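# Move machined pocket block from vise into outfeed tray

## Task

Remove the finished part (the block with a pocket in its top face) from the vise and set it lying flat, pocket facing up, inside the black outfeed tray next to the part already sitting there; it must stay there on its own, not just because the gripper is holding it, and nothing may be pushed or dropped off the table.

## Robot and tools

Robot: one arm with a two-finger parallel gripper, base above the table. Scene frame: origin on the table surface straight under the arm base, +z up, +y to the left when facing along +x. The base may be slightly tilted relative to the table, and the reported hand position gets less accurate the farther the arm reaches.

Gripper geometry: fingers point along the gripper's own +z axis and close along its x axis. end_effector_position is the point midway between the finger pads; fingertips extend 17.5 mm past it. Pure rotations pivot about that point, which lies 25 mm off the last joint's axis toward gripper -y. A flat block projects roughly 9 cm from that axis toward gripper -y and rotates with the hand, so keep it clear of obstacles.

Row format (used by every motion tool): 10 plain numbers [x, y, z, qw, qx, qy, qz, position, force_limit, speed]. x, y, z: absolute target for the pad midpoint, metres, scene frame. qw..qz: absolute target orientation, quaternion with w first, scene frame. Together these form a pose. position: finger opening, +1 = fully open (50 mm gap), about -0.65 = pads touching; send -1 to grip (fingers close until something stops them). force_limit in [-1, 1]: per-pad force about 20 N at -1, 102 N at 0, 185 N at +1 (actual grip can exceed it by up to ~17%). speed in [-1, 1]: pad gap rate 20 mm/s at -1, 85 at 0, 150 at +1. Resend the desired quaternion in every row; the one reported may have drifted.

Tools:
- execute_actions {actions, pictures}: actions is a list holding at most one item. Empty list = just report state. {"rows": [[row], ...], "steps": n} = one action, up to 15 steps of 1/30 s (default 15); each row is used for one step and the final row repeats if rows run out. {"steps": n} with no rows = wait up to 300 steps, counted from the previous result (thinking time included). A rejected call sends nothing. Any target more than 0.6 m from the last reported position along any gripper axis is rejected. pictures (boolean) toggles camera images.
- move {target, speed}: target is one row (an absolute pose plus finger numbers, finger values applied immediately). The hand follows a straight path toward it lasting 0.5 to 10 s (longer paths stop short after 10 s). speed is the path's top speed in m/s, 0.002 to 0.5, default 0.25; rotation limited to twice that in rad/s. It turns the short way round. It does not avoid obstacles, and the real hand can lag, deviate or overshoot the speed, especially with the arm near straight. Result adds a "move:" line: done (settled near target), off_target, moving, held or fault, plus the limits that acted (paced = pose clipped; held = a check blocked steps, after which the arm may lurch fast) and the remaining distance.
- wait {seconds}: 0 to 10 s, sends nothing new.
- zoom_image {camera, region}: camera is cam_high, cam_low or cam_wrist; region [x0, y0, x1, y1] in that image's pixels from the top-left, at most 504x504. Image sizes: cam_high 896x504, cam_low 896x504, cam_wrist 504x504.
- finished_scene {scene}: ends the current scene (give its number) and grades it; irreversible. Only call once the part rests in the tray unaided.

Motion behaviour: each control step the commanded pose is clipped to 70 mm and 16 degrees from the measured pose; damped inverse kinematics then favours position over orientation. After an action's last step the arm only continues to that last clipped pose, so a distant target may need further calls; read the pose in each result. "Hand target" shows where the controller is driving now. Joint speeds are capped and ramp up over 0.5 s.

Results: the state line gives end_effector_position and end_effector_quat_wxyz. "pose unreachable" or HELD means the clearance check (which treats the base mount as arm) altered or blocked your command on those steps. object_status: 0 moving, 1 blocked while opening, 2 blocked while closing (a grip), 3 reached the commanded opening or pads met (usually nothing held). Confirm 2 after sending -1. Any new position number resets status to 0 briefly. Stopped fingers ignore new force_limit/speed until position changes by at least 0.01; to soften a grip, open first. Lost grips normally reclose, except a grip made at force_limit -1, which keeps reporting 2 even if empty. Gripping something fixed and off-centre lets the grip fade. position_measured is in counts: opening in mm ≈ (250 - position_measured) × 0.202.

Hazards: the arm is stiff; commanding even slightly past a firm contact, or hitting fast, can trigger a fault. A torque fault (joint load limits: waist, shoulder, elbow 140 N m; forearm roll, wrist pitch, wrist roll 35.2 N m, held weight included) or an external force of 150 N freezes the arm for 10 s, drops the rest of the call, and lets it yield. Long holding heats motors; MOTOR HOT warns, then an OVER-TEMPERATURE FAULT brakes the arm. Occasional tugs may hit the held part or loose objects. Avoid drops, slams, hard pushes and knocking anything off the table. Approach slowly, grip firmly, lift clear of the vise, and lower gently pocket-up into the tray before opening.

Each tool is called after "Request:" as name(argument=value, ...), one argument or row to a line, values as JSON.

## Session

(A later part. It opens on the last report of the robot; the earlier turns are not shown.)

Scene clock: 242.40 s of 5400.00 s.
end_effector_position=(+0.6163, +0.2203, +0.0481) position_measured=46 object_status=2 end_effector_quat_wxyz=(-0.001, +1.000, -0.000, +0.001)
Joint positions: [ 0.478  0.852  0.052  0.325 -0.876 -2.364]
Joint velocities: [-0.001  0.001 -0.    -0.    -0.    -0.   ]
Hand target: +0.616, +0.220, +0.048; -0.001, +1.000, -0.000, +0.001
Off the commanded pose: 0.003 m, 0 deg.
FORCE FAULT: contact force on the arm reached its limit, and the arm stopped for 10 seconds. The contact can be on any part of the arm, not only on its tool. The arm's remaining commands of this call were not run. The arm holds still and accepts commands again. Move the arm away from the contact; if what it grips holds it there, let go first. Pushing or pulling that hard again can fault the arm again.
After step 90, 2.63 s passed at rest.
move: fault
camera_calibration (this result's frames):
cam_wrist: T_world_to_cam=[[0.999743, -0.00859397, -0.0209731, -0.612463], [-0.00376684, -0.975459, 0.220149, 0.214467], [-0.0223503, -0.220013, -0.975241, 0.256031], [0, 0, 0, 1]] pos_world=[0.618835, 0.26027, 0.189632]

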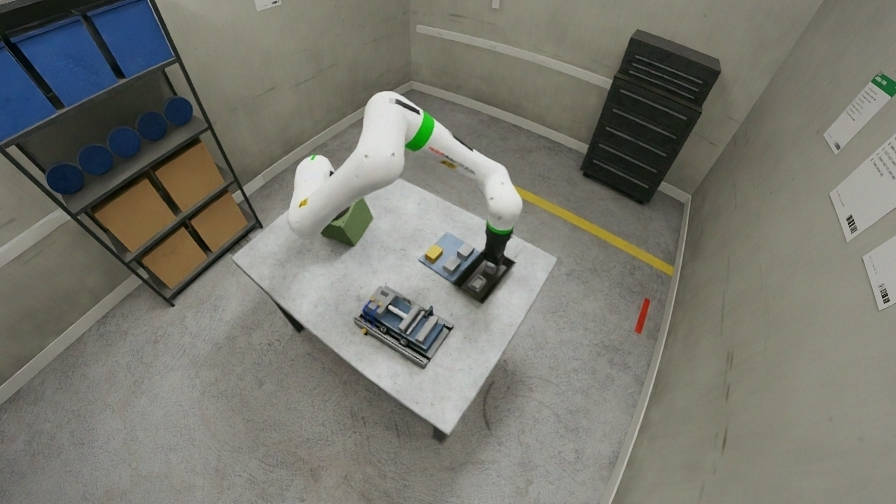

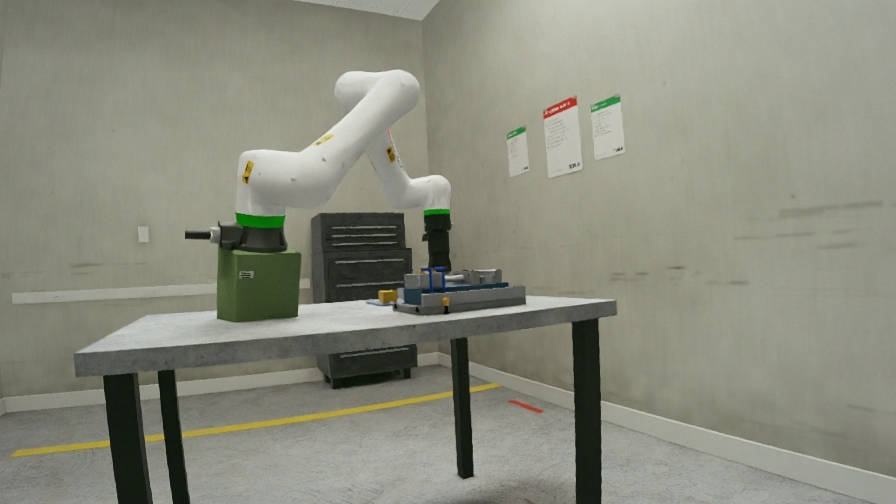

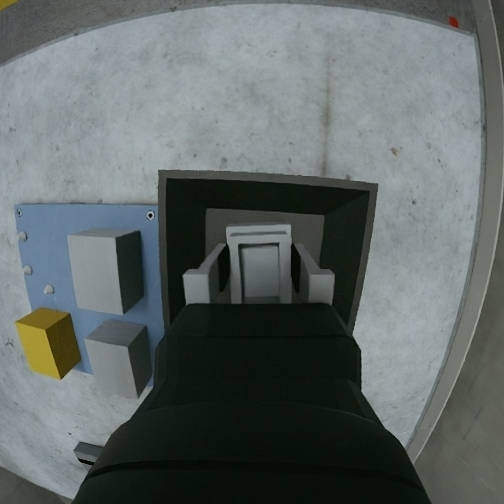

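Request:
move(
  target=[0.616,0.22,0.049,0,1,0,0,1,0.5,0],
)

Request:
move(
  target=[0.615,0.22,0.2,0,1,0,0,1,0.5,0],
  speed=0.1,
)

Scene clock: 247.17 s of 5400.00 s.
end_effector_position=(+0.6160, +0.2200, +0.0490) position_measured=3 object_status=3 end_effector_quat_wxyz=(+0.000, +1.000, -0.000, -0.000)
Joint positions: [ 0.478  0.852  0.055  0.322 -0.881 -2.361]
Joint velocities: [ 0.002  0.001  0.001  0.    -0.     0.002]
Hand target: +0.616, +0.220, +0.049; -0.000, +1.000, +0.000, -0.000
Off the commanded pose: 0.000 m, 0 deg.
After step 90, 1.07 s passed at rest.
move: done
camera_calibration (this result's frames):
cam_wrist: T_world_to_cam=[[0.999686, -0.00833143, -0.0236414, -0.612077], [-0.00289502, -0.975212, 0.221255, 0.213331], [-0.0248988, -0.221117, -0.974929, 0.258639], [0, 0, 0, 1]] pos_world=[0.618942, 0.260132, 0.190484]

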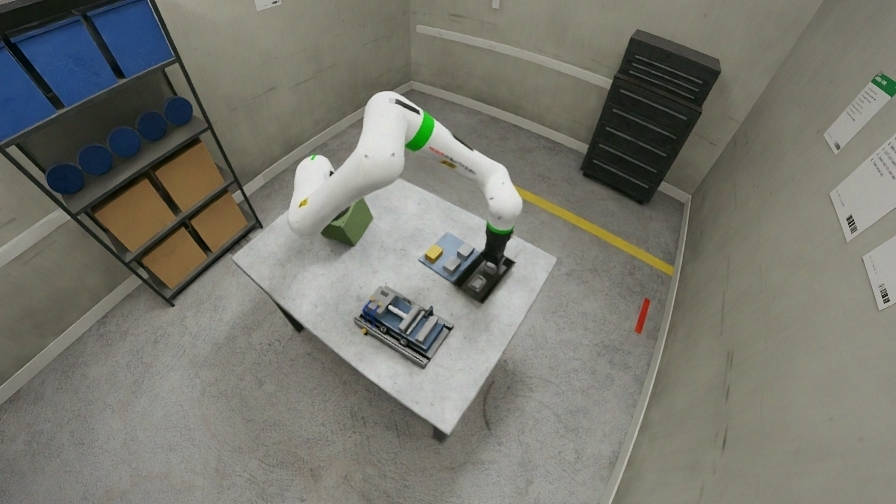

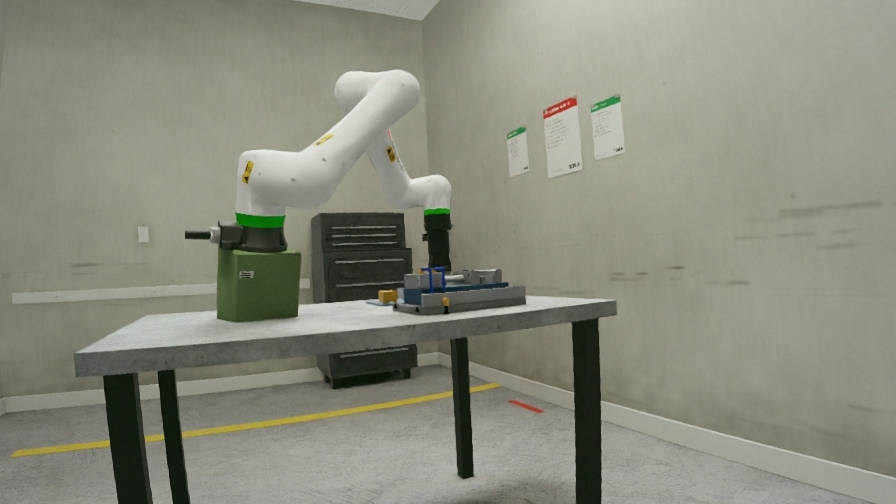

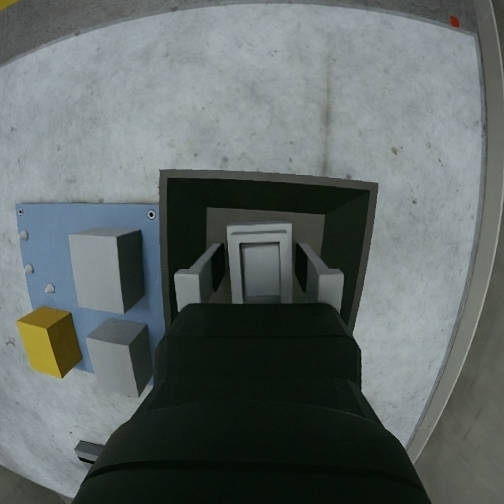

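Scene clock: 249.00 s of 5400.00 s.
end_effector_position=(+0.6148, +0.2199, +0.1999) position_measured=3 object_status=3 end_effector_quat_wxyz=(-0.000, +1.000, -0.000, -0.000)
Joint positions: [ 0.54   0.666  0.143  0.264 -1.158 -2.323]
Joint velocities: [-0.002  0.001  0.001 -0.    -0.     0.   ]
Hand target: +0.615, +0.220, +0.200; -0.000, +1.000, -0.000, -0.000
Off the commanded pose: 0.000 m, 0 deg.
move: done
camera_calibration (this result's frames):
cam_wrist: T_world_to_cam=[[0.999682, -0.00835922, -0.0237783, -0.607283], [-0.00289439, -0.975234, 0.221157, 0.179883], [-0.0250381, -0.221018, -0.974948, 0.405739], [0, 0, 0, 1]] pos_world=[0.61777, 0.260027, 0.341352]

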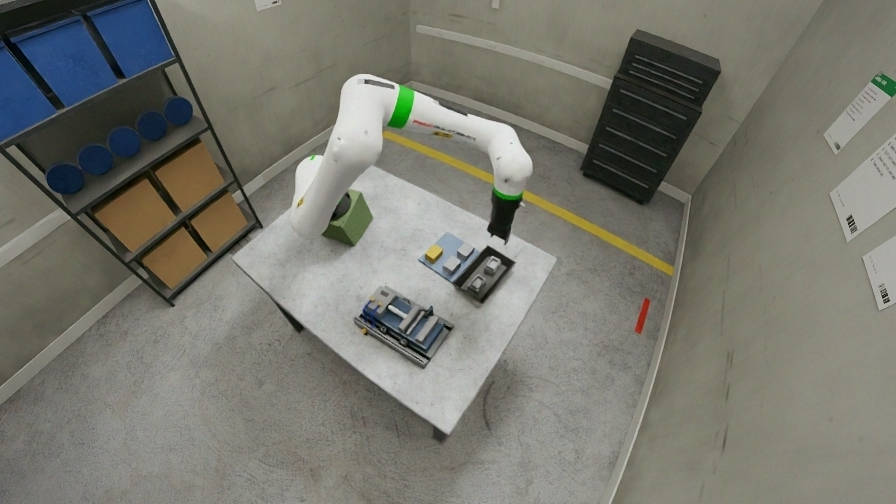

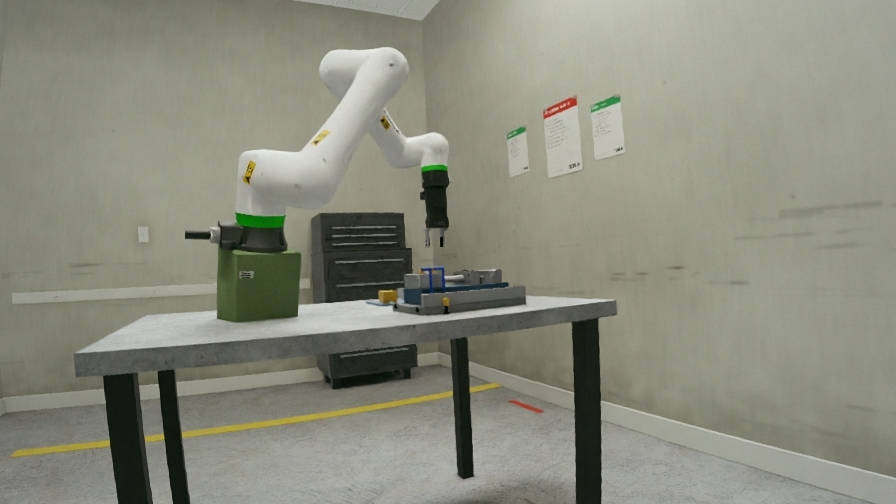

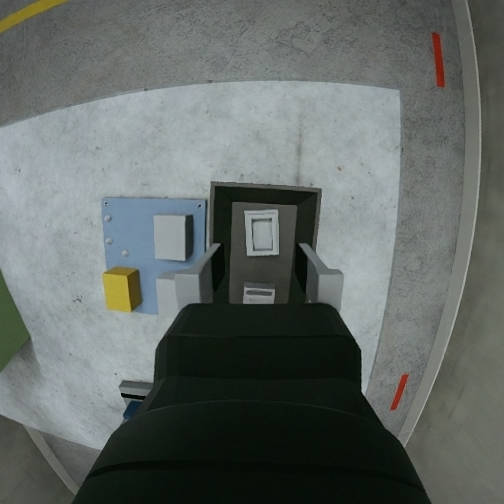

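Request:
finished_scene(
  scene=1,
)

The scene is finished: the task was done.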